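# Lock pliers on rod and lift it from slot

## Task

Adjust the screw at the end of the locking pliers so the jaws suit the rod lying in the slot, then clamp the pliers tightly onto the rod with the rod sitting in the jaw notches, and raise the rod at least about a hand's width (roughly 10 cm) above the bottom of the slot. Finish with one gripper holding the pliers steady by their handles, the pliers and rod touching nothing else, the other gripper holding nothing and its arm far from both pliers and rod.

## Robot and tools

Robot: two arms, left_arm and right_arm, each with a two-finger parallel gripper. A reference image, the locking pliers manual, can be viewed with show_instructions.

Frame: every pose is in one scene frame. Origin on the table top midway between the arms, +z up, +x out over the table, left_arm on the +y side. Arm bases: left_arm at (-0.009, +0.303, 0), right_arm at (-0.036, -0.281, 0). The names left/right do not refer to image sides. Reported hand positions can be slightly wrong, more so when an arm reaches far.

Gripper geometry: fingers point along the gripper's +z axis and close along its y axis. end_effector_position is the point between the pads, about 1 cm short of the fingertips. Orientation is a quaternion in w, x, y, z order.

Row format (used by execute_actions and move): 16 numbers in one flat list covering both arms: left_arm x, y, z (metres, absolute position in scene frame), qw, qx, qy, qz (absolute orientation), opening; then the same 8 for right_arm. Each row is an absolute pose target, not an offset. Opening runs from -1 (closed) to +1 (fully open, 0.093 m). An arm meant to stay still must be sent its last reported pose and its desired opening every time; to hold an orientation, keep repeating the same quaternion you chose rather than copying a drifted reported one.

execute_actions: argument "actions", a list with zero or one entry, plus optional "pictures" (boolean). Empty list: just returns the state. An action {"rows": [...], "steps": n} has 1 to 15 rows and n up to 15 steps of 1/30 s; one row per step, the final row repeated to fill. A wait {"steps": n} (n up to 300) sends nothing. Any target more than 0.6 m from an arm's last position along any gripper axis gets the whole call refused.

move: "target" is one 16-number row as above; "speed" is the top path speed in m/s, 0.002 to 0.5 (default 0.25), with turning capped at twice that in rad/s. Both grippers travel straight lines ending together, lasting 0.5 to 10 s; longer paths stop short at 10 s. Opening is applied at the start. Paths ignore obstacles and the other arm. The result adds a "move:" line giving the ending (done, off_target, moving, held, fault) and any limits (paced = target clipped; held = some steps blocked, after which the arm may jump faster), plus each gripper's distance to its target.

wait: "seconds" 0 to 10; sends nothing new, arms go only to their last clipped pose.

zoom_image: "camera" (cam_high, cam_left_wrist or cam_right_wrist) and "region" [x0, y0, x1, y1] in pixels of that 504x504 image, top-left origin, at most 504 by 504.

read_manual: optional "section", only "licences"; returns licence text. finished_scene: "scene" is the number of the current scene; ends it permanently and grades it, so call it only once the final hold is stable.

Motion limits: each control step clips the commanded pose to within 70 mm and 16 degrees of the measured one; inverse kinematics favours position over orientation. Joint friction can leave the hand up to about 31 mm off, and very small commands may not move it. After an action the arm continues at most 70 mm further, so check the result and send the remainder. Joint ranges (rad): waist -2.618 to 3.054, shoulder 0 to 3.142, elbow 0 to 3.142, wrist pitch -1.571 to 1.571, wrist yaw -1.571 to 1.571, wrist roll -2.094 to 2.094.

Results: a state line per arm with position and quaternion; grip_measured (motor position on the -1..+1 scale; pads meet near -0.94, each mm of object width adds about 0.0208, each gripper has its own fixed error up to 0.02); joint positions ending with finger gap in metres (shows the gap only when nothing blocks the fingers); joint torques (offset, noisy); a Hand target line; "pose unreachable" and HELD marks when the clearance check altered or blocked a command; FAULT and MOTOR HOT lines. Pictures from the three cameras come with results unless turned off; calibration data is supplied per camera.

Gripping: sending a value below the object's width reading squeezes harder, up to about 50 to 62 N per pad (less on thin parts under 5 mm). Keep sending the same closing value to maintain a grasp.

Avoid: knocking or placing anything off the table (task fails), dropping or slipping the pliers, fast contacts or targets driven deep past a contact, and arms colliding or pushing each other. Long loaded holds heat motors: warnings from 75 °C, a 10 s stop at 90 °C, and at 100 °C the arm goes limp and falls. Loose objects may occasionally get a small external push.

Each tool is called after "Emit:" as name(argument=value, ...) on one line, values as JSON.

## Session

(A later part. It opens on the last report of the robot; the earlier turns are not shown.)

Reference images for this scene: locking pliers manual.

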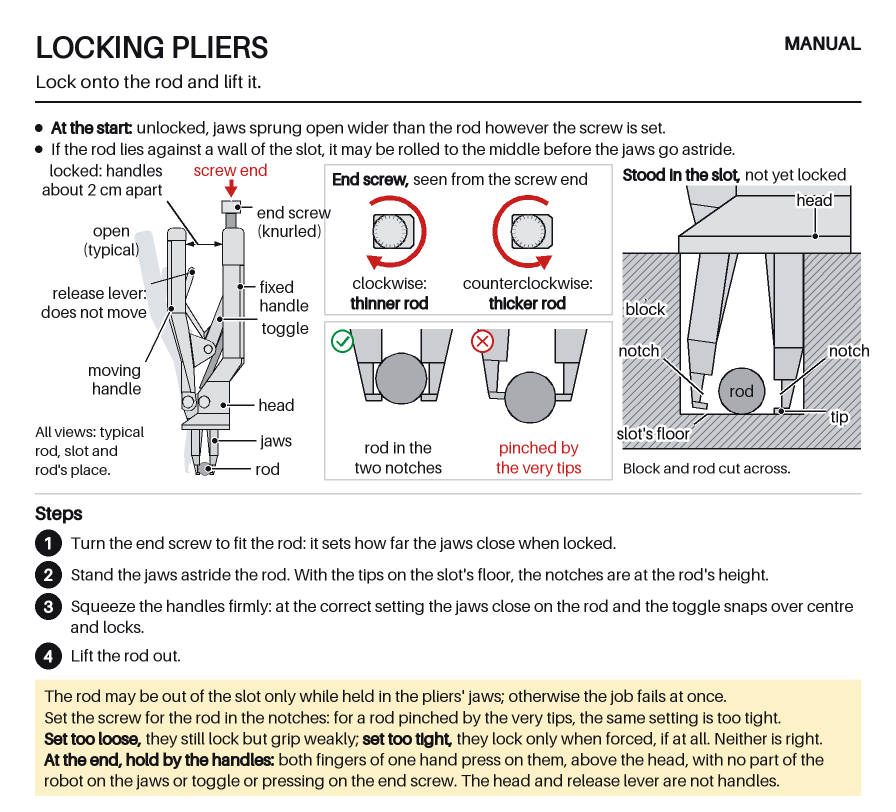

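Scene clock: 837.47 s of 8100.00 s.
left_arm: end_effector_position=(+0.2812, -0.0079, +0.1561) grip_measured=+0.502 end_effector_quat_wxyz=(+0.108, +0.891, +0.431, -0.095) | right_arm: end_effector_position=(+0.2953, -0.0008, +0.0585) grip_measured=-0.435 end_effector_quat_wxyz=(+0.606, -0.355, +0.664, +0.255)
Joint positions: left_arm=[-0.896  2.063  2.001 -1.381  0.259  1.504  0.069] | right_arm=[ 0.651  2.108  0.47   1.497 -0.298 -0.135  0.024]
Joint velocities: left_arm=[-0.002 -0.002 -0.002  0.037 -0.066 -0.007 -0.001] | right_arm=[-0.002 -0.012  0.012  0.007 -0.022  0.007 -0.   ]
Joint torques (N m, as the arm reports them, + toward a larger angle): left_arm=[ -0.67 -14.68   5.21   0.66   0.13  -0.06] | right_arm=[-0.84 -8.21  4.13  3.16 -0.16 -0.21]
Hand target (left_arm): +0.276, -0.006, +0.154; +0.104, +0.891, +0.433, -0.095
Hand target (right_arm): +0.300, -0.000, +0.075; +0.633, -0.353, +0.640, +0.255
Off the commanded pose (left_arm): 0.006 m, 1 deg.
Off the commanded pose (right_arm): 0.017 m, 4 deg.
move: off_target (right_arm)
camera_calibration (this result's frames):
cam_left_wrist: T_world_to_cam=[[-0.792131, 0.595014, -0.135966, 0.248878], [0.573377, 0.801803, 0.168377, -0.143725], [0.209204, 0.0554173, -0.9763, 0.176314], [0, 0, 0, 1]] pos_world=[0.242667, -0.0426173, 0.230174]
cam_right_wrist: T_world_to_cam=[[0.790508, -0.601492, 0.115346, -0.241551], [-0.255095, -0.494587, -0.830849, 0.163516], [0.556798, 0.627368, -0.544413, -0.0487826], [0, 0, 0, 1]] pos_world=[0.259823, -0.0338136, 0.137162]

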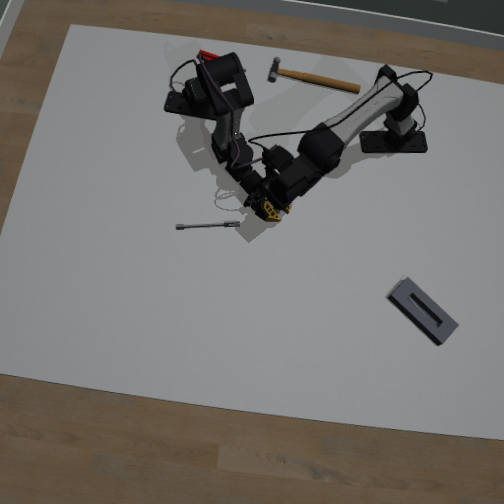

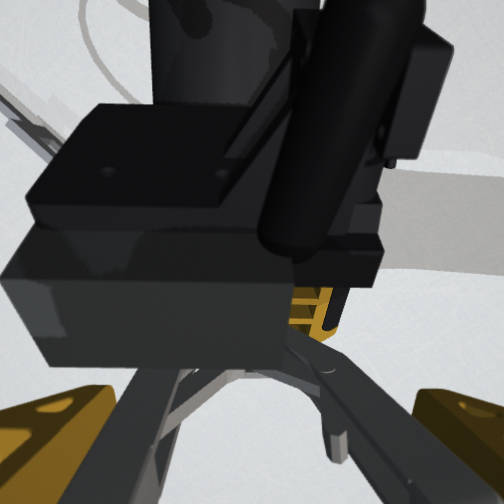

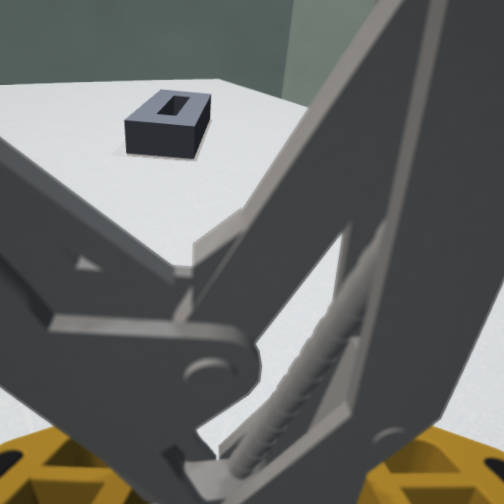

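Emit:
move(target=[0.283,-0.011,0.154,0.104,0.891,0.433,-0.095,0.4,0.300,0.000,0.075,0.634,-0.353,0.639,0.256,-0.45], speed=0.04)

Scene clock: 848.47 s of 8100.00 s.
left_arm: end_effector_position=(+0.2822, -0.0084, +0.1562) grip_measured=+0.403 end_effector_quat_wxyz=(+0.110, +0.891, +0.431, -0.093) | right_arm: end_effector_position=(+0.2949, -0.0004, +0.0587) grip_measured=-0.435 end_effector_quat_wxyz=(+0.606, -0.357, +0.663, +0.255)
Joint positions: left_arm=[-0.896  2.063  2.001 -1.376  0.257  1.504  0.065] | right_arm=[ 0.651  2.108  0.47   1.497 -0.302 -0.137  0.024]
Joint velocities: left_arm=[-0.012 -0.002  0.002  0.037  0.007  0.007 -0.   ] | right_arm=[ 0.007 -0.012 -0.002  0.022  0.051  0.095  0.001]
Joint torques (N m, as the arm reports them, + toward a larger angle): left_arm=[ -0.62 -10.98  10.84   0.43   0.17  -0.04] | right_arm=[-0.89 -8.12  4.15  3.18 -0.13 -0.19]
Hand target (left_arm): +0.283, -0.011, +0.154; +0.104, +0.890, +0.433, -0.095
Hand target (right_arm): +0.300, +0.000, +0.075; +0.633, -0.353, +0.640, +0.256
Off the commanded pose (left_arm): 0.004 m, 1 deg.
Off the commanded pose (right_arm): 0.017 m, 4 deg.
move: off_target (right_arm)
camera_calibration (this result's frames):
cam_left_wrist: T_world_to_cam=[[-0.791631, 0.594597, -0.140627, 0.250564], [0.572385, 0.802214, 0.169786, -0.143871], [0.213767, 0.0539152, -0.975396, 0.174744], [0, 0, 0, 1]] pos_world=[0.24335, -0.0429906, 0.230108]
cam_right_wrist: T_world_to_cam=[[0.792714, -0.598194, 0.11734, -0.241712], [-0.251327, -0.496082, -0.831106, 0.162676], [0.555373, 0.629339, -0.543594, -0.0482974], [0, 0, 0, 1]] pos_world=[0.259317, -0.0334947, 0.13731]

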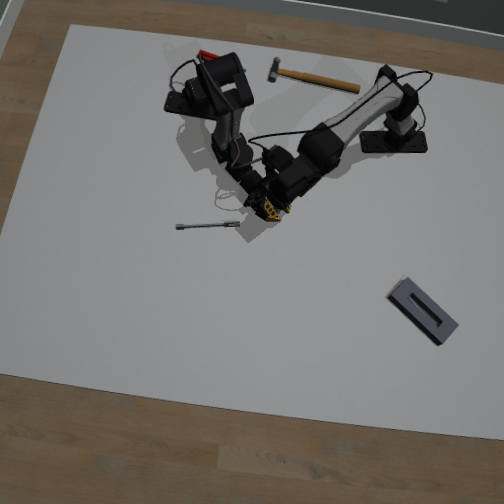

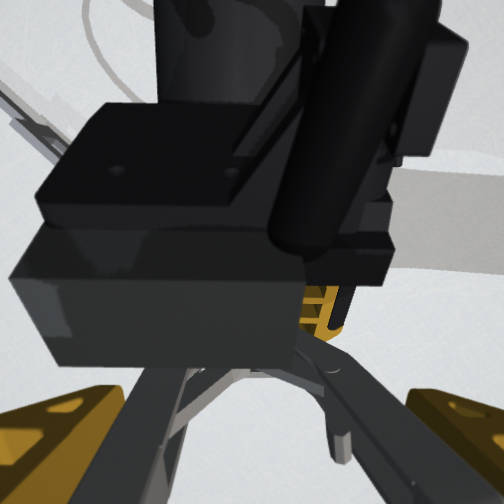

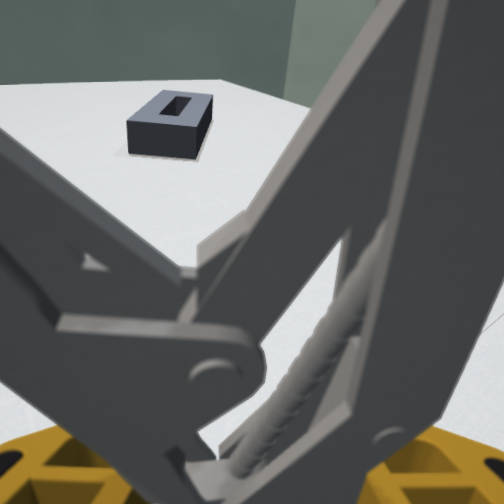

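Emit:
move(target=[0.283,-0.011,0.154,0.104,0.891,0.433,-0.095,0.37,0.295,0.000,0.060,0.606,-0.357,0.663,0.255,0.1], speed=0.04)

Emit:
move(target=[0.283,-0.011,0.154,0.104,0.891,0.433,-0.095,0.37,0.235,-0.075,0.075,0.598,-0.322,0.676,0.285,0.1], speed=0.12)

Scene clock: 852.10 s of 8100.00 s.
left_arm: end_effector_position=(+0.2820, -0.0070, +0.1502) grip_measured=+0.374 end_effector_quat_wxyz=(+0.099, +0.891, +0.433, -0.095) | right_arm: end_effector_position=(+0.2947, -0.0003, +0.0582) grip_measured=+0.098 end_effector_quat_wxyz=(+0.605, -0.357, +0.664, +0.256)
Joint positions: left_arm=[-0.896  2.076  2.001 -1.383  0.252  1.504  0.063] | right_arm=[ 0.651  2.108  0.47   1.495 -0.302 -0.137  0.05 ]
Joint velocities: left_arm=[ 0.002 -0.002 -0.007 -0.051 -0.066  0.037  0.001] | right_arm=[ 0.002 -0.017  0.012 -0.066 -0.007 -0.037  0.001]
Joint torques (N m, as the arm reports them, + toward a larger angle): left_arm=[ -0.64 -12.4   10.82   0.48   0.19  -0.05] | right_arm=[-0.15 -9.24  3.46  2.35 -0.07 -0.14]
Hand target (left_arm): +0.283, -0.011, +0.154; +0.104, +0.890, +0.433, -0.095
Hand target (right_arm): +0.295, +0.000, +0.060; +0.606, -0.357, +0.663, +0.255
Off the commanded pose (left_arm): 0.006 m, 1 deg.
Off the commanded pose (right_arm): 0.002 m, 0 deg.
move: done
camera_calibration (this result's frames):
cam_left_wrist: T_world_to_cam=[[-0.793588, 0.596373, -0.120654, 0.246325], [0.573944, 0.799544, 0.176968, -0.14535], [0.202007, 0.0711907, -0.976793, 0.172542], [0, 0, 0, 1]] pos_world=[0.244049, -0.0429709, 0.22398]
cam_right_wrist: T_world_to_cam=[[0.793358, -0.597481, 0.116614, -0.24166], [-0.25232, -0.497077, -0.83021, 0.162537], [0.554001, 0.62923, -0.545116, -0.0479867], [0, 0, 0, 1]] pos_world=[0.259319, -0.0333995, 0.136962]

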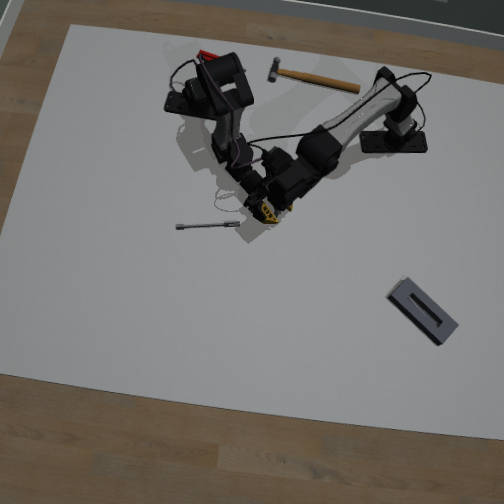

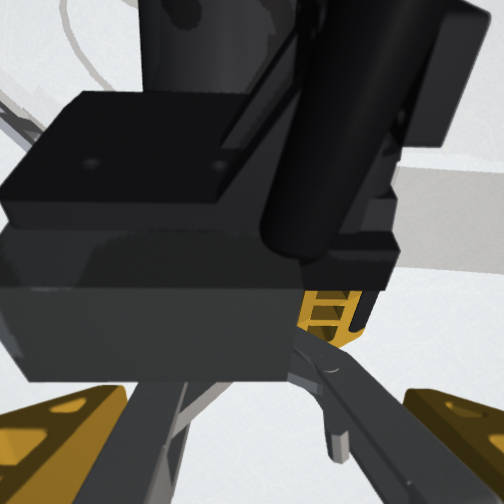

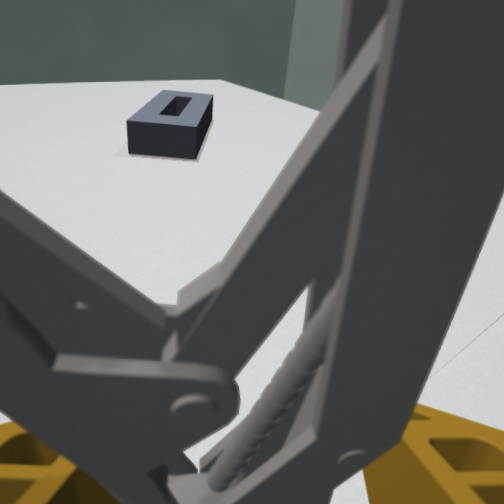

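Scene clock: 853.37 s of 8100.00 s.
left_arm: end_effector_position=(+0.2821, -0.0066, +0.1501) grip_measured=+0.374 end_effector_quat_wxyz=(+0.099, +0.891, +0.433, -0.094) | right_arm: end_effector_position=(+0.2382, -0.0733, +0.0675) grip_measured=+0.098 end_effector_quat_wxyz=(+0.575, -0.330, +0.695, +0.278)
Joint positions: left_arm=[-0.896  2.076  2.001 -1.384  0.25   1.504  0.063] | right_arm=[ 0.495  1.877  0.128  1.544 -0.452 -0.084  0.05 ]
Joint velocities: left_arm=[-0.012  0.007  0.002  0.007 -0.037 -0.037 -0.   ] | right_arm=[-0.017 -0.002 -0.012  0.022 -0.022 -0.037 -0.   ]
Joint torques (N m, as the arm reports them, + toward a larger angle): left_arm=[ -0.59 -12.42  10.8    0.46   0.19  -0.06] | right_arm=[-0.92 -7.73  1.61  2.64 -0.15 -0.06]
Hand target (left_arm): +0.283, -0.011, +0.154; +0.104, +0.890, +0.433, -0.095
Hand target (right_arm): +0.236, -0.075, +0.076; +0.585, -0.328, +0.686, +0.282
Off the commanded pose (left_arm): 0.006 m, 1 deg.
Off the commanded pose (right_arm): 0.008 m, 4 deg.
joint sent to its limit (right arm) — the command would take joint 4 (wrist pitch) past its upper limit, so that joint was sent only as far as its limit.
move: off_target (right_arm)
camera_calibration (this result's frames):
cam_left_wrist: T_world_to_cam=[[-0.793629, 0.596437, -0.120068, 0.246095], [0.573575, 0.799297, 0.179268, -0.145955], [0.202892, 0.0734045, -0.976446, 0.17209], [0, 0, 0, 1]] pos_world=[0.244109, -0.0427514, 0.22375]
cam_right_wrist: T_world_to_cam=[[0.790767, -0.611912, 0.0158759, -0.235193], [-0.348393, -0.471246, -0.810278, 0.143132], [0.5033, 0.635209, -0.585831, 0.0495893], [0, 0, 0, 1]] pos_world=[0.21089, -0.107966, 0.148761]

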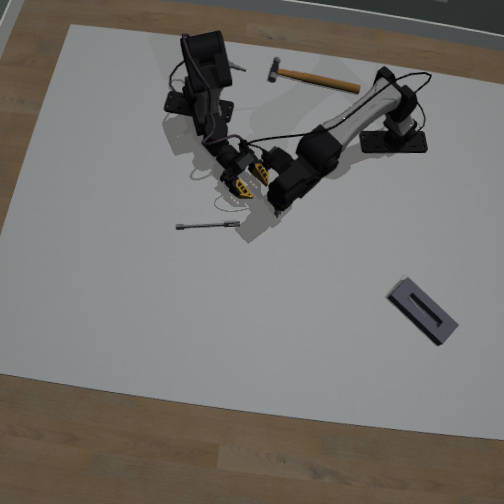

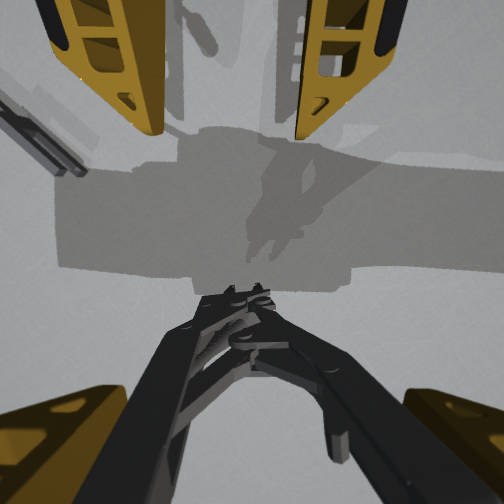

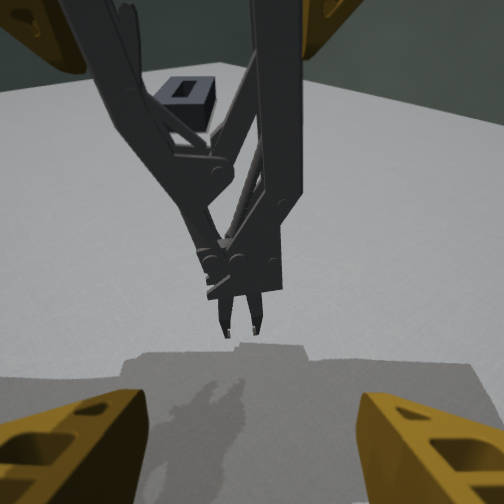

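Emit:
move(target=[0.37,0.15,0.215,0.139,0.338,0.929,-0.051,0.37,0.20,-0.09,0.14,0.61,-0.317,0.665,0.291,0.1], speed=0.25)

Emit:
move(target=[0.510,0.398,0.222,0.133,-0.426,0.893,0.064,0.37,0.27,0.03,0.13,0.61,-0.317,0.665,0.291,0.1], speed=0.2)

Scene clock: 866.33 s of 8100.00 s.
left_arm: end_effector_position=(+0.3637, +0.1516, +0.2031) grip_measured=+0.373 end_effector_quat_wxyz=(+0.121, +0.347, +0.929, -0.045) | right_arm: end_effector_position=(+0.2044, -0.0885, +0.1411) grip_measured=+0.098 end_effector_quat_wxyz=(+0.613, -0.319, +0.663, +0.289)
Joint positions: left_arm=[-0.525  1.89   1.945 -1.384  0.091  0.355  0.063] | right_arm=[ 0.495  1.149  0.039  1.019 -0.455 -0.048  0.05 ]
Joint velocities: left_arm=[-0.017 -0.002  0.007 -0.037  0.022 -0.037 -0.   ] | right_arm=[-0.012 -0.012  0.007 -0.11  -0.022  0.007  0.   ]
Joint torques (N m, as the arm reports them, + toward a larger angle): left_arm=[  0.2  -12.2   11.5    0.96  -0.05  -0.06] | right_arm=[-0.24 -3.91  5.3   2.26 -0.08 -0.07]
Hand target (left_arm): +0.368, +0.153, +0.216; +0.140, +0.339, +0.929, -0.043
Hand target (right_arm): +0.201, -0.090, +0.139; +0.610, -0.316, +0.665, +0.291
Off the commanded pose (left_arm): 0.014 m, 2 deg.
Off the commanded pose (right_arm): 0.005 m, 1 deg.
move: off_target (left_arm)
camera_calibration (this result's frames):
cam_left_wrist: T_world_to_cam=[[-0.647974, -0.761229, -0.0256947, 0.356532], [-0.75209, 0.634135, 0.179535, 0.178454], [-0.120373, 0.135659, -0.983416, 0.305183], [0, 0, 0, 1]] pos_world=[0.401973, 0.116837, 0.277244]
cam_right_wrist: T_world_to_cam=[[0.787632, -0.615317, 0.0319483, -0.220852], [-0.286106, -0.411166, -0.865498, 0.184172], [0.545691, 0.672553, -0.499893, 0.101853], [0, 0, 0, 1]] pos_world=[0.171062, -0.12867, 0.217372]

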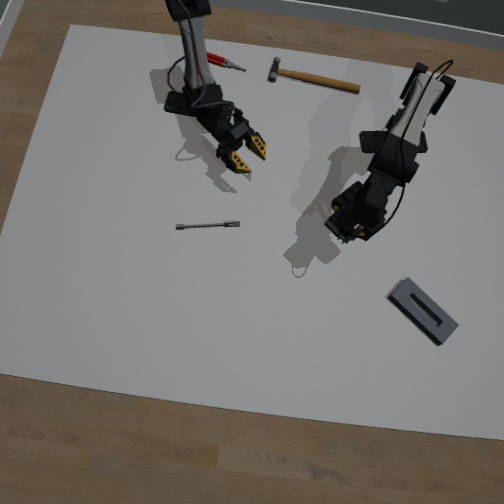

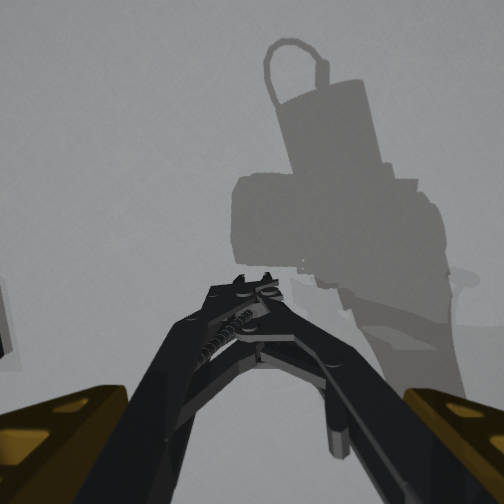

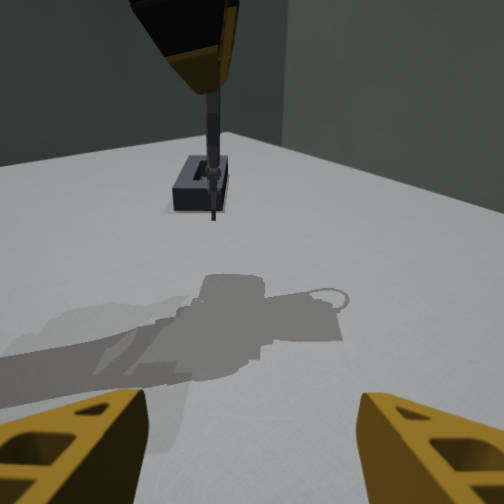

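Scene clock: 870.80 s of 8100.00 s.
left_arm: end_effector_position=(+0.5040, +0.3961, +0.2171) grip_measured=+0.373 end_effector_quat_wxyz=(+0.227, -0.399, +0.887, +0.042) | right_arm: end_effector_position=(+0.2653, +0.0253, +0.1257) grip_measured=+0.098 end_effector_quat_wxyz=(+0.606, -0.323, +0.669, +0.286)
Joint positions: left_arm=[-0.067  2.435  2.834 -1.553 -0.216 -0.689  0.063] | right_arm=[ 0.795  1.761  0.445  1.212 -0.157 -0.026  0.05 ]
Joint velocities: left_arm=[-0.002  0.022 -0.007 -0.022  0.022  0.051 -0.001] | right_arm=[ 0.007  0.002  0.017  0.037 -0.007 -0.022  0.001]
Joint torques (N m, as the arm reports them, + toward a larger angle): left_arm=[  0.04 -14.79  10.49   1.34  -0.4   -0.04] | right_arm=[ 0.36 -5.78  6.74  2.58  0.02 -0.07]
Hand target (left_arm): +0.505, +0.402, +0.223; +0.239, -0.407, +0.880, +0.045
Hand target (right_arm): +0.268, +0.030, +0.129; +0.610, -0.319, +0.665, +0.289
Off the commanded pose (left_arm): 0.008 m, 12 deg.
Off the commanded pose (right_arm): 0.008 m, 1 deg.
joint sent to its limit (left arm) — the command would take joint 4 (wrist pitch) past its lower limit, so that joint was sent only as far as its limit.
move: off_target (left_arm)
camera_calibration (this result's frames):
cam_left_wrist: T_world_to_cam=[[0.738361, -0.669243, 0.0832909, -0.124873], [-0.670622, -0.741661, -0.0142938, 0.672371], [0.0713397, -0.0453028, -0.996423, 0.280615], [0, 0, 0, 1]] pos_world=[0.52309, 0.427814, 0.299623]
cam_right_wrist: T_world_to_cam=[[0.788817, -0.613717, 0.0334647, -0.198863], [-0.295833, -0.426835, -0.854573, 0.236727], [0.53875, 0.664201, -0.518252, -0.0112466], [0, 0, 0, 1]] pos_world=[0.232957, -0.0135319, 0.203127]

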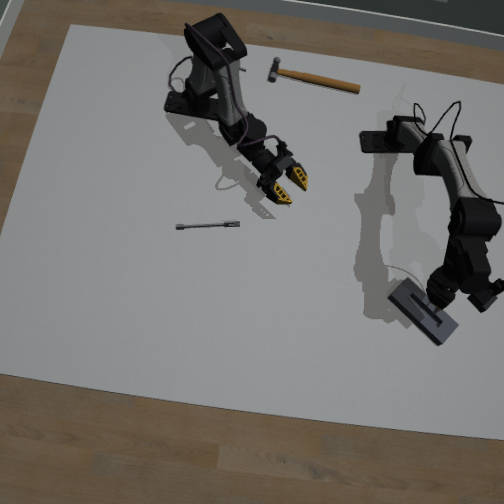

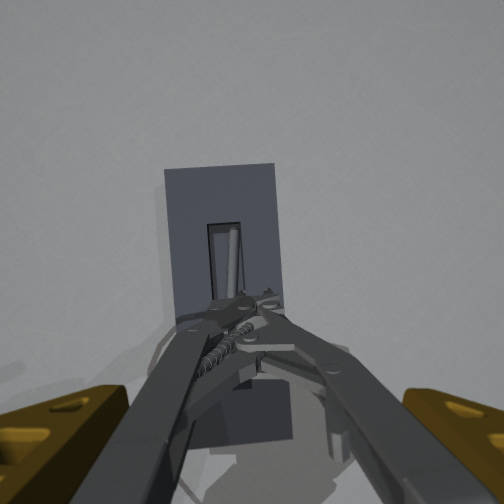

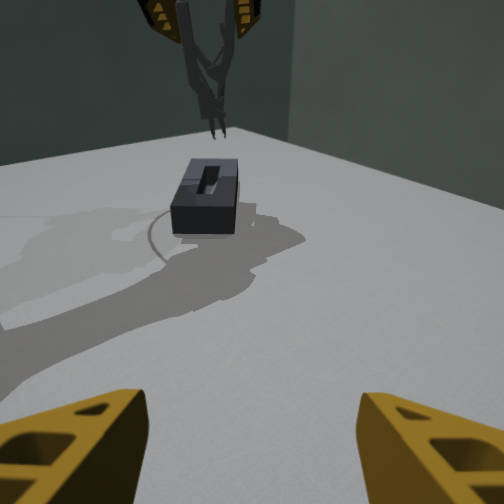

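Emit:
move(target=[0.505,0.395,0.192,0.133,-0.426,0.893,0.064,0.37,0.27,0.03,0.13,0.61,-0.317,0.665,0.291,0.1], speed=0.06)

Scene clock: 876.20 s of 8100.00 s.
left_arm: end_effector_position=(+0.5068, +0.3952, +0.2035) grip_measured=+0.373 end_effector_quat_wxyz=(+0.214, -0.412, +0.885, +0.039) | right_arm: end_effector_position=(+0.2654, +0.0252, +0.1257) grip_measured=+0.098 end_effector_quat_wxyz=(+0.605, -0.321, +0.669, +0.287)
Joint positions: left_arm=[-0.067  2.462  2.834 -1.553 -0.208 -0.721  0.063] | right_arm=[ 0.795  1.761  0.445  1.212 -0.157 -0.021  0.05 ]
Joint velocities: left_arm=[-0.017 -0.027  0.002  0.066  0.022 -0.007  0.001] | right_arm=[ 0.002  0.002 -0.012  0.022 -0.037 -0.051 -0.001]
Joint torques (N m, as the arm reports them, + toward a larger angle): left_arm=[ -0.32 -14.99   5.2    1.25  -0.3   -0.02] | right_arm=[-0.07 -5.72  7.04  2.57 -0.05 -0.05]
Hand target (left_arm): +0.505, +0.395, +0.191; +0.198, -0.415, +0.887, +0.045
Hand target (right_arm): +0.270, +0.030, +0.130; +0.610, -0.317, +0.665, +0.291
Off the commanded pose (left_arm): 0.012 m, 10 deg.
Off the commanded pose (right_arm): 0.008 m, 1 deg.
joint sent to its limit (left arm) — the command would take joint 4 (wrist pitch) past its lower limit, so that joint was sent only as far as its limit.
move: off_target (left_arm)
camera_calibration (this result's frames):
cam_left_wrist: T_world_to_cam=[[0.756638, -0.64842, 0.0839649, -0.144083], [-0.651518, -0.758514, 0.0134301, 0.664691], [0.0549802, -0.0648664, -0.996378, 0.2828], [0, 0, 0, 1]] pos_world=[0.526529, 0.429095, 0.284947]
cam_right_wrist: T_world_to_cam=[[0.788389, -0.614514, 0.0285741, -0.198178], [-0.299466, -0.423944, -0.854746, 0.237637], [0.537367, 0.665315, -0.518259, -0.0109075], [0, 0, 0, 1]] pos_world=[0.233267, -0.0137815, 0.203129]

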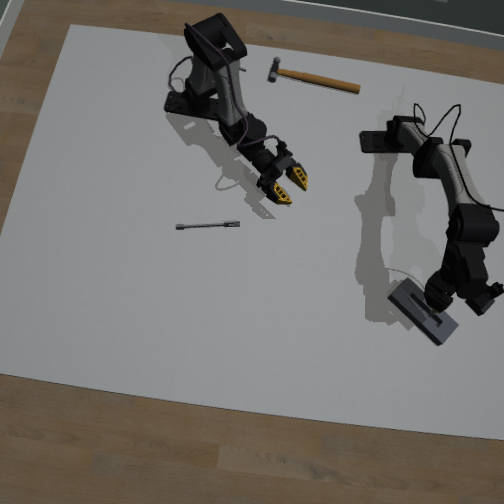

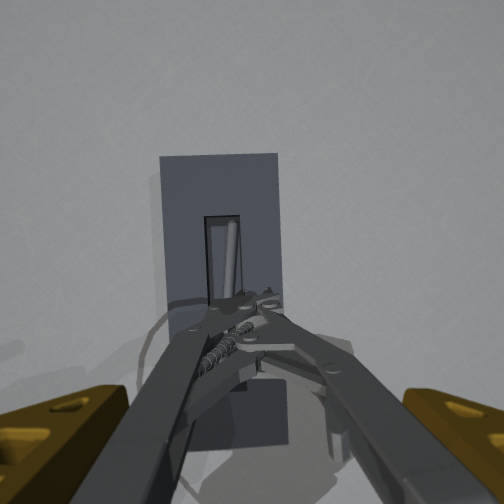

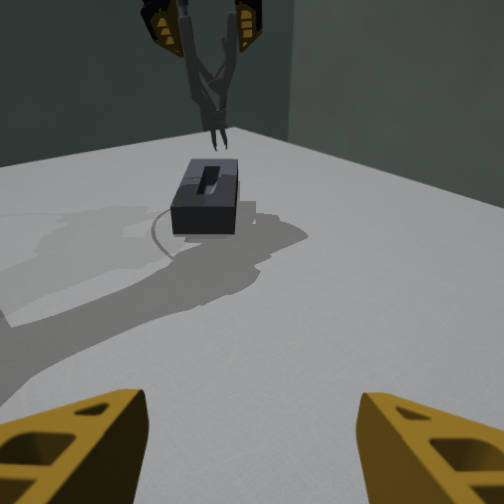

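Emit:
move(target=[0.499,0.396,0.186,0.226,-0.417,0.874,0.108,0.37,0.27,0.03,0.13,0.61,-0.317,0.665,0.291,0.1], speed=0.05)

Emit:
zoom_image(camera="cam_right_wrist", region=[130,0,300,240])

Scene clock: 883.33 s of 8100.00 s.
left_arm: end_effector_position=(+0.4984, +0.3971, +0.1785) grip_measured=+0.373 end_effector_quat_wxyz=(+0.209, -0.416, +0.879, +0.105) | right_arm: end_effector_position=(+0.2654, +0.0252, +0.1257) grip_measured=+0.098 end_effector_quat_wxyz=(+0.605, -0.321, +0.670, +0.287)
Joint positions: left_arm=[-0.104  2.342  2.491 -1.39  -0.344 -0.754  0.063] | right_arm=[ 0.795  1.761  0.445  1.212 -0.157 -0.021  0.05 ]
Joint velocities: left_arm=[-0.012 -0.012  0.002 -0.037  0.007 -0.007 -0.   ] | right_arm=[ 0.007 -0.022 -0.012 -0.007  0.037  0.022 -0.   ]
Joint torques (N m, as the arm reports them, + toward a larger angle): left_arm=[ -0.98 -17.93   6.24   1.4   -0.56  -0.08] | right_arm=[-0.09 -5.74  7.03  2.56 -0.05 -0.07]
Hand target (left_arm): +0.499, +0.396, +0.186; +0.224, -0.418, +0.874, +0.107
Hand target (right_arm): +0.270, +0.030, +0.130; +0.610, -0.317, +0.665, +0.291
Off the commanded pose (left_arm): 0.008 m, 2 deg.
Off the commanded pose (right_arm): 0.008 m, 1 deg.
MOTOR HOT: a motor of the left arm reached 75 °C. Now the hottest motor of the left arm, joint 2 (shoulder), reports 75 °C. The controller's stop level is 90 °C. To cool a motor, set the load down, stop pushing, or move to a pose that needs little force.
move: done
camera_calibration (this result's frames):
cam_left_wrist: T_world_to_cam=[[0.784125, -0.619666, -0.0340928, -0.138354], [-0.620571, -0.78346, -0.0328961, 0.663716], [-0.00632576, 0.0469516, -0.998877, 0.245025], [0, 0, 0, 1]] pos_world=[0.52192, 0.422758, 0.261867]
cam_right_wrist: T_world_to_cam=[[0.788373, -0.614551, 0.0281949, -0.198125], [-0.299735, -0.423728, -0.854759, 0.237704], [0.53724, 0.665418, -0.518258, -0.0108765], [0, 0, 0, 1]] pos_world=[0.233288, -0.0137987, 0.203129]

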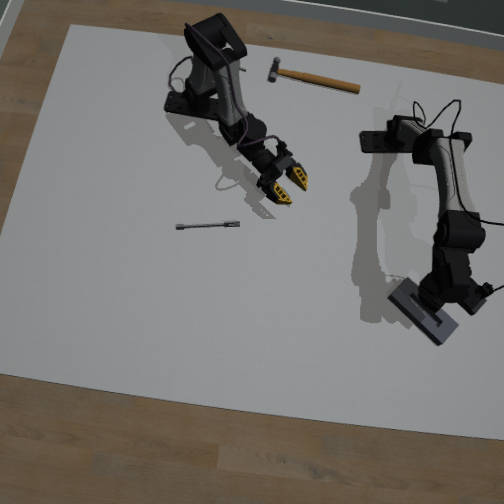

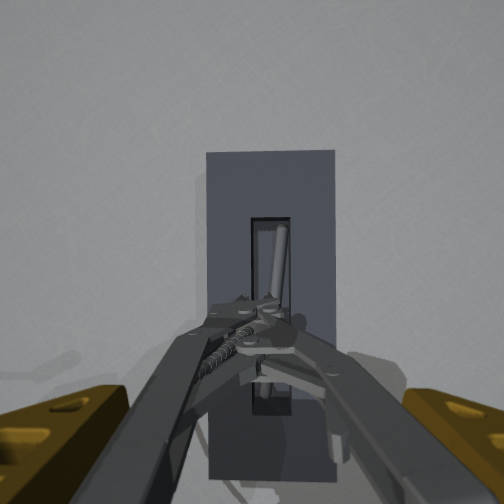

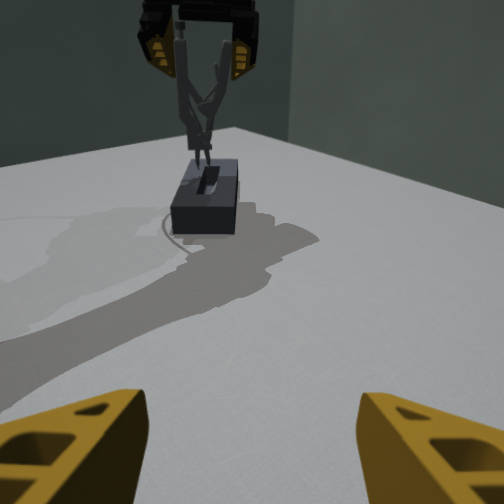

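Region (130, 0, 300, 240) of cam_right_wrist's 504x504 image, scaled by 2.100, with more detail than that image has; it fills the left 357 columns of this view, and the rest is white.

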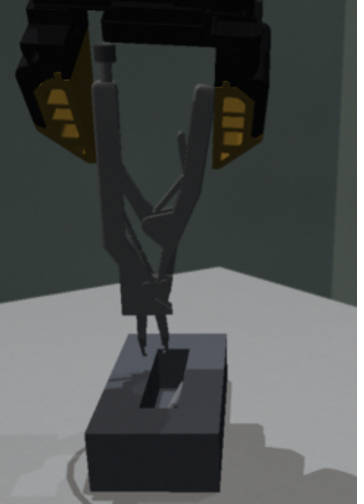

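Emit:
move(target=[0.507,0.390,0.188,0.226,-0.417,0.874,0.108,0.37,0.27,0.03,0.13,0.61,-0.317,0.665,0.291,0.1], speed=0.03)

Scene clock: 888.07 s of 8100.00 s.
left_arm: end_effector_position=(+0.5031, +0.3905, +0.1829) grip_measured=+0.373 end_effector_quat_wxyz=(+0.215, -0.414, +0.878, +0.104) | right_arm: end_effector_position=(+0.2654, +0.0252, +0.1257) grip_measured=+0.098 end_effector_quat_wxyz=(+0.605, -0.321, +0.670, +0.287)
Joint positions: left_arm=[-0.119  2.368  2.553 -1.416 -0.35  -0.764  0.063] | right_arm=[ 0.795  1.761  0.445  1.212 -0.157 -0.021  0.05 ]
Joint velocities: left_arm=[ 0.002  0.022  0.007 -0.081 -0.022  0.007 -0.001] | right_arm=[ 0.007 -0.002 -0.007 -0.066  0.007 -0.007  0.   ]
Joint torques (N m, as the arm reports them, + toward a larger angle): left_arm=[ -0.74 -14.69  11.16   1.14  -0.53  -0.02] | right_arm=[-0.04 -5.7   7.01  2.56 -0.03 -0.06]
Hand target (left_arm): +0.507, +0.390, +0.188; +0.227, -0.417, +0.874, +0.107
Hand target (right_arm): +0.270, +0.030, +0.130; +0.610, -0.317, +0.665, +0.291
Off the commanded pose (left_arm): 0.006 m, 1 deg.
Off the commanded pose (right_arm): 0.008 m, 1 deg.
MOTOR HOT: still on. Now the hottest motor of the left arm, joint 2 (shoulder), reports 77 °C; the controller's stop level is 90 °C.
move: done
camera_calibration (this result's frames):
cam_left_wrist: T_world_to_cam=[[0.781756, -0.62304, -0.0260552, -0.144941], [-0.623546, -0.780558, -0.0438229, 0.663988], [0.00696588, 0.0505054, -0.998699, 0.241738], [0, 0, 0, 1]] pos_world=[0.525651, 0.415768, 0.266745]
cam_right_wrist: T_world_to_cam=[[0.788373, -0.614551, 0.0281949, -0.198125], [-0.299735, -0.423728, -0.854759, 0.237704], [0.53724, 0.665418, -0.518258, -0.0108765], [0, 0, 0, 1]] pos_world=[0.233288, -0.0137987, 0.203129]

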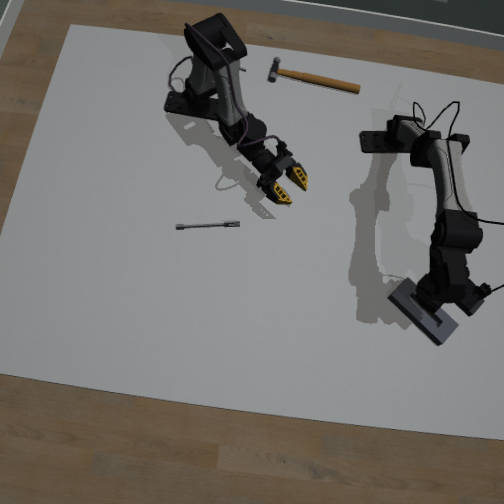

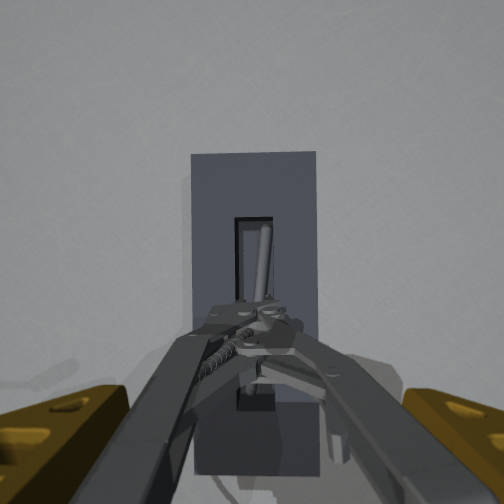

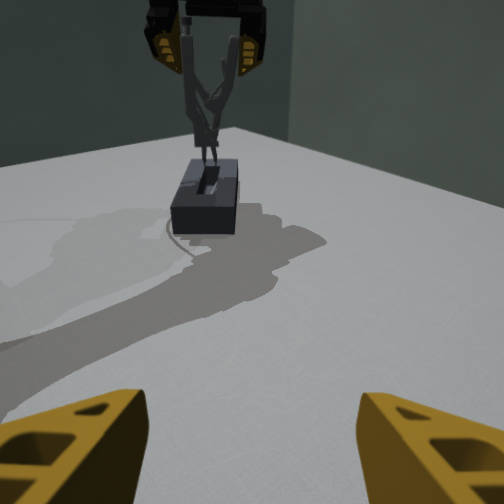

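Emit:
move(target=[0.504,0.391,0.163,0.205,-0.419,0.879,0.098,0.37,0.27,0.03,0.13,0.61,-0.317,0.665,0.291,0.1], speed=0.03)

Emit:
zoom_image(camera="cam_right_wrist", region=[150,40,270,240])

Scene clock: 893.67 s of 8100.00 s.
left_arm: end_effector_position=(+0.5033, +0.3866, +0.1591) grip_measured=+0.373 end_effector_quat_wxyz=(+0.194, -0.412, +0.885, +0.099) | right_arm: end_effector_position=(+0.2654, +0.0252, +0.1257) grip_measured=+0.098 end_effector_quat_wxyz=(+0.605, -0.321, +0.670, +0.287)
Joint positions: left_arm=[-0.119  2.37   2.471 -1.371 -0.325 -0.765  0.063] | right_arm=[ 0.795  1.761  0.445  1.212 -0.157 -0.021  0.05 ]
Joint velocities: left_arm=[-0.007 -0.007 -0.007 -0.066 -0.022 -0.007 -0.001] | right_arm=[-0.017 -0.002 -0.007 -0.007  0.022  0.007  0.001]
Joint torques (N m, as the arm reports them, + toward a larger angle): left_arm=[  0.16 -17.76   6.31   1.3   -0.42  -0.08] | right_arm=[-0.09 -5.75  7.03  2.56 -0.05 -0.06]
Hand target (left_arm): +0.504, +0.391, +0.163; +0.205, -0.419, +0.879, +0.098
Hand target (right_arm): +0.270, +0.030, +0.130; +0.610, -0.317, +0.665, +0.291
Off the commanded pose (left_arm): 0.006 m, 2 deg.
Off the commanded pose (right_arm): 0.008 m, 1 deg.
MOTOR HOT: still on. Now the hottest motor of the left arm, joint 2 (shoulder), reports 78 °C; the controller's stop level is 90 °C.
move: done
camera_calibration (this result's frames):
cam_left_wrist: T_world_to_cam=[[0.776107, -0.629422, -0.0385399, -0.140924], [-0.629906, -0.776671, -0.000542989, 0.654853], [-0.0295911, 0.0246979, -0.999257, 0.246558], [0, 0, 0, 1]] pos_world=[0.529164, 0.413816, 0.241299]
cam_right_wrist: T_world_to_cam=[[0.788373, -0.614551, 0.0281949, -0.198125], [-0.299735, -0.423728, -0.854759, 0.237704], [0.53724, 0.665418, -0.518258, -0.0108765], [0, 0, 0, 1]] pos_world=[0.233288, -0.0137987, 0.203129]

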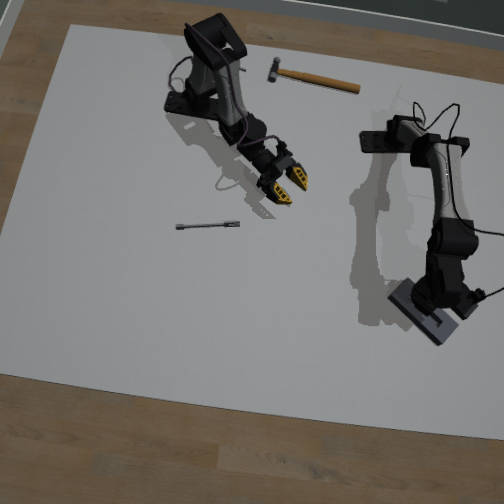

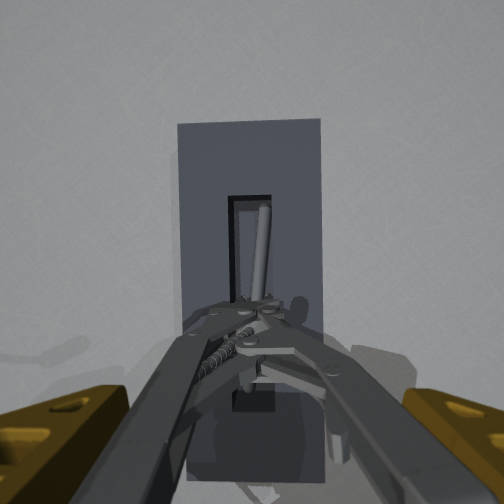

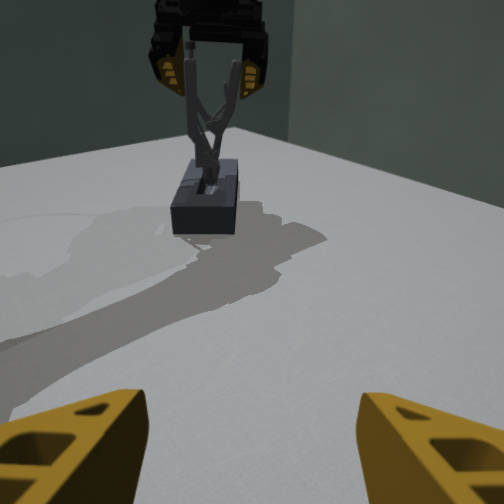

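Region (150, 40, 270, 240) of cam_right_wrist's 504x504 image, scaled by 2.520, with more detail than that image has; it fills the left 302 columns of this view, and the rest is white.

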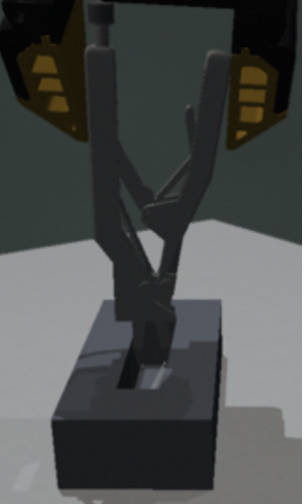

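Emit:
move(target=[0.506,0.397,0.143,0.180,-0.422,0.884,0.086,0.37,0.27,0.03,0.13,0.61,-0.317,0.665,0.291,0.1], speed=0.02)

Emit:
zoom_image(camera="cam_right_wrist", region=[150,40,270,240])

Scene clock: 897.77 s of 8100.00 s.
left_arm: end_effector_position=(+0.5034, +0.3918, +0.1477) grip_measured=+0.373 end_effector_quat_wxyz=(+0.178, -0.420, +0.886, +0.084) | right_arm: end_effector_position=(+0.2654, +0.0252, +0.1257) grip_measured=+0.098 end_effector_quat_wxyz=(+0.605, -0.321, +0.670, +0.287)
Joint positions: left_arm=[-0.096  2.388  2.471 -1.37  -0.282 -0.765  0.063] | right_arm=[ 0.795  1.761  0.445  1.212 -0.157 -0.021  0.05 ]
Joint velocities: left_arm=[-0.007 -0.002 -0.007  0.022  0.125  0.007  0.   ] | right_arm=[ 0.002 -0.002  0.002 -0.051 -0.022 -0.022 -0.001]
Joint torques (N m, as the arm reports them, + toward a larger angle): left_arm=[  0.41 -15.41   7.55   1.21  -0.37   0.14] | right_arm=[-0.07 -5.74  7.05  2.57 -0.06 -0.07]
Hand target (left_arm): +0.506, +0.397, +0.143; +0.180, -0.422, +0.884, +0.086
Hand target (right_arm): +0.270, +0.030, +0.130; +0.610, -0.317, +0.665, +0.291
Off the commanded pose (left_arm): 0.007 m, 0 deg.
Off the commanded pose (right_arm): 0.008 m, 1 deg.
MOTOR HOT: still on. Now the hottest motor of the left arm, joint 2 (shoulder), reports 79 °C; the controller's stop level is 90 °C.
move: done
camera_calibration (this result's frames):
cam_left_wrist: T_world_to_cam=[[0.782556, -0.622158, -0.0229382, -0.146559], [-0.621008, -0.782666, 0.0422239, 0.650489], [-0.0442229, -0.0187977, -0.998845, 0.259462], [0, 0, 0, 1]] pos_world=[0.530124, 0.42281, 0.228335]
cam_right_wrist: T_world_to_cam=[[0.788373, -0.614551, 0.0281949, -0.198125], [-0.299735, -0.423728, -0.854759, 0.237704], [0.53724, 0.665418, -0.518258, -0.0108765], [0, 0, 0, 1]] pos_world=[0.233288, -0.0137987, 0.203129]

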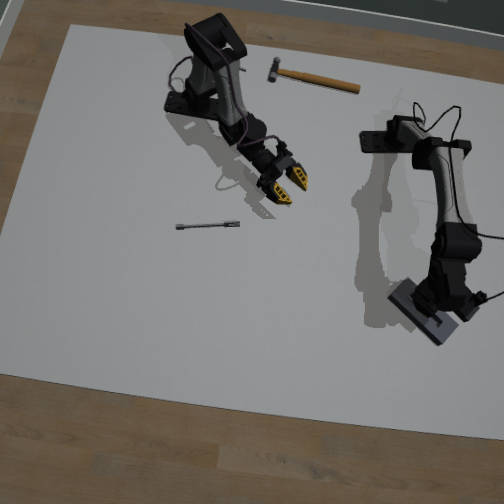

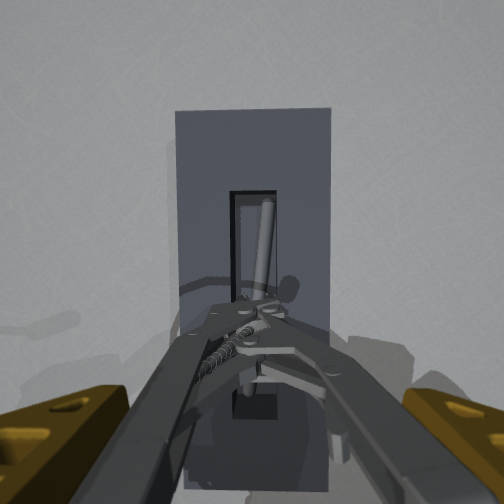

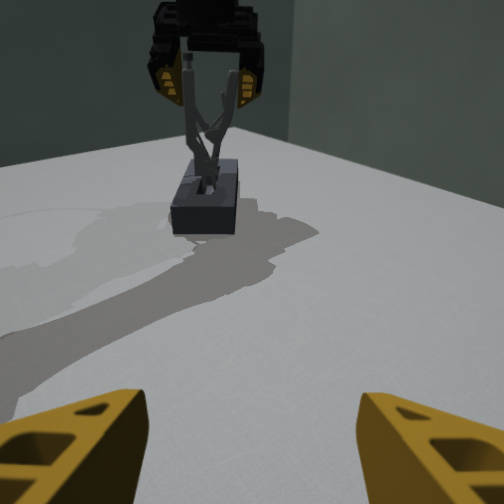

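Region (150, 40, 270, 240) of cam_right_wrist's 504x504 image, scaled by 2.520, with more detail than that image has; it fills the left 302 columns of this view, and the rest is white.

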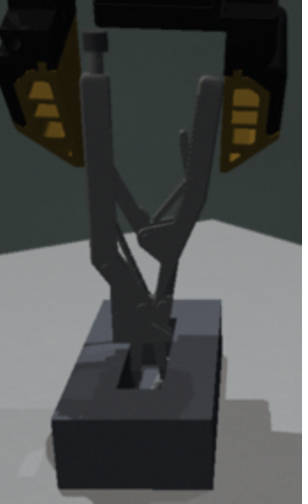

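Continue down until seated.

Emit:
move(target=[0.509,0.399,0.128,0.165,-0.424,0.887,0.079,0.37,0.27,0.03,0.13,0.61,-0.317,0.665,0.291,0.1], speed=0.02)

Emit:
zoom_image(camera="cam_right_wrist", region=[150,40,270,240])

Scene clock: 901.13 s of 8100.00 s.
left_arm: end_effector_position=(+0.5056, +0.3950, +0.1406) grip_measured=+0.373 end_effector_quat_wxyz=(+0.173, -0.424, +0.885, +0.078) | right_arm: end_effector_position=(+0.2654, +0.0252, +0.1257) grip_measured=+0.098 end_effector_quat_wxyz=(+0.605, -0.321, +0.670, +0.287)
Joint positions: left_arm=[-0.085  2.402  2.471 -1.36  -0.264 -0.764  0.063] | right_arm=[ 0.795  1.761  0.445  1.212 -0.157 -0.021  0.05 ]
Joint velocities: left_arm=[-0.002 -0.007 -0.022  0.022 -0.022 -0.051 -0.   ] | right_arm=[-0.007  0.007 -0.012  0.081  0.066 -0.022 -0.   ]
Joint torques (N m, as the arm reports them, + toward a larger angle): left_arm=[  0.33 -13.19   9.18   1.13  -0.25   0.16] | right_arm=[-0.03 -5.76  7.05  2.56 -0.05 -0.06]
Hand target (left_arm): +0.509, +0.399, +0.128; +0.165, -0.424, +0.887, +0.079
Hand target (right_arm): +0.270, +0.030, +0.130; +0.610, -0.317, +0.665, +0.291
Off the commanded pose (left_arm): 0.014 m, 1 deg.
Off the commanded pose (right_arm): 0.008 m, 1 deg.
MOTOR HOT: still on. Now the hottest motor of the left arm, joint 2 (shoulder), reports 79 °C; the controller's stop level is 90 °C.
move: off_target (left_arm)
camera_calibration (this result's frames):
cam_left_wrist: T_world_to_cam=[[0.785974, -0.618085, -0.014701, -0.150988], [-0.616496, -0.785305, 0.0568278, 0.65135], [-0.0466692, -0.035602, -0.998276, 0.260303], [0, 0, 0, 1]] pos_world=[0.532375, 0.427453, 0.22062]
cam_right_wrist: T_world_to_cam=[[0.788373, -0.614551, 0.0281949, -0.198125], [-0.299735, -0.423728, -0.854759, 0.237704], [0.53724, 0.665418, -0.518258, -0.0108765], [0, 0, 0, 1]] pos_world=[0.233288, -0.0137987, 0.203129]

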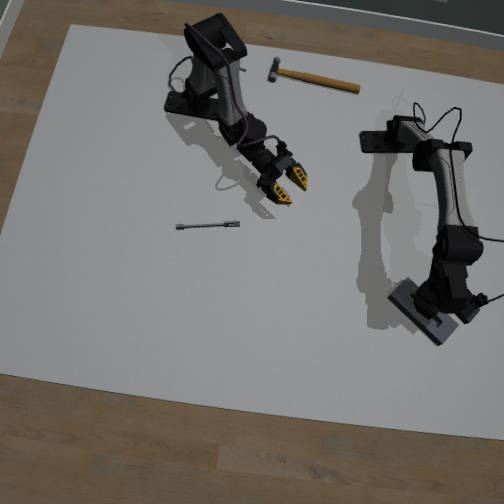

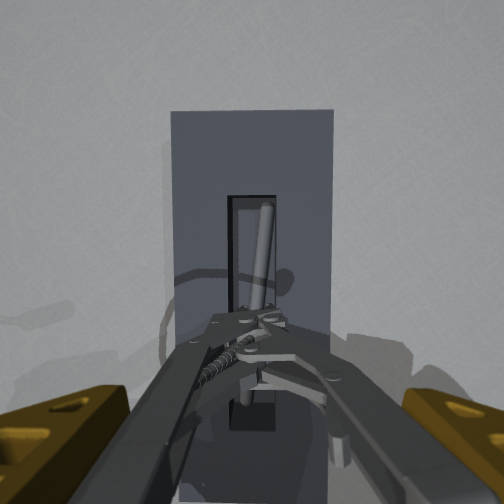

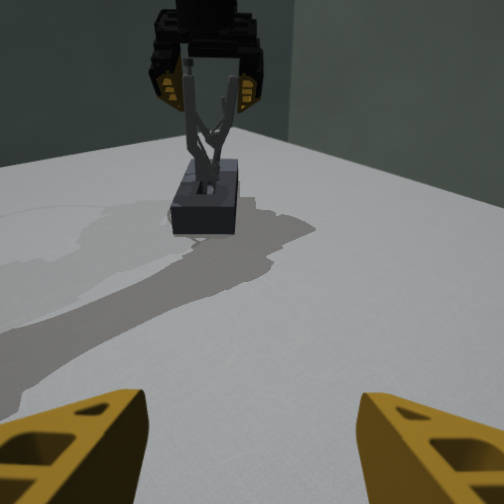

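Region (150, 40, 270, 240) of cam_right_wrist's 504x504 image, scaled by 2.520, with more detail than that image has; it fills the left 302 columns of this view, and the rest is white.

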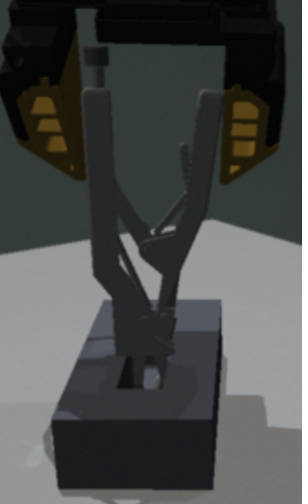

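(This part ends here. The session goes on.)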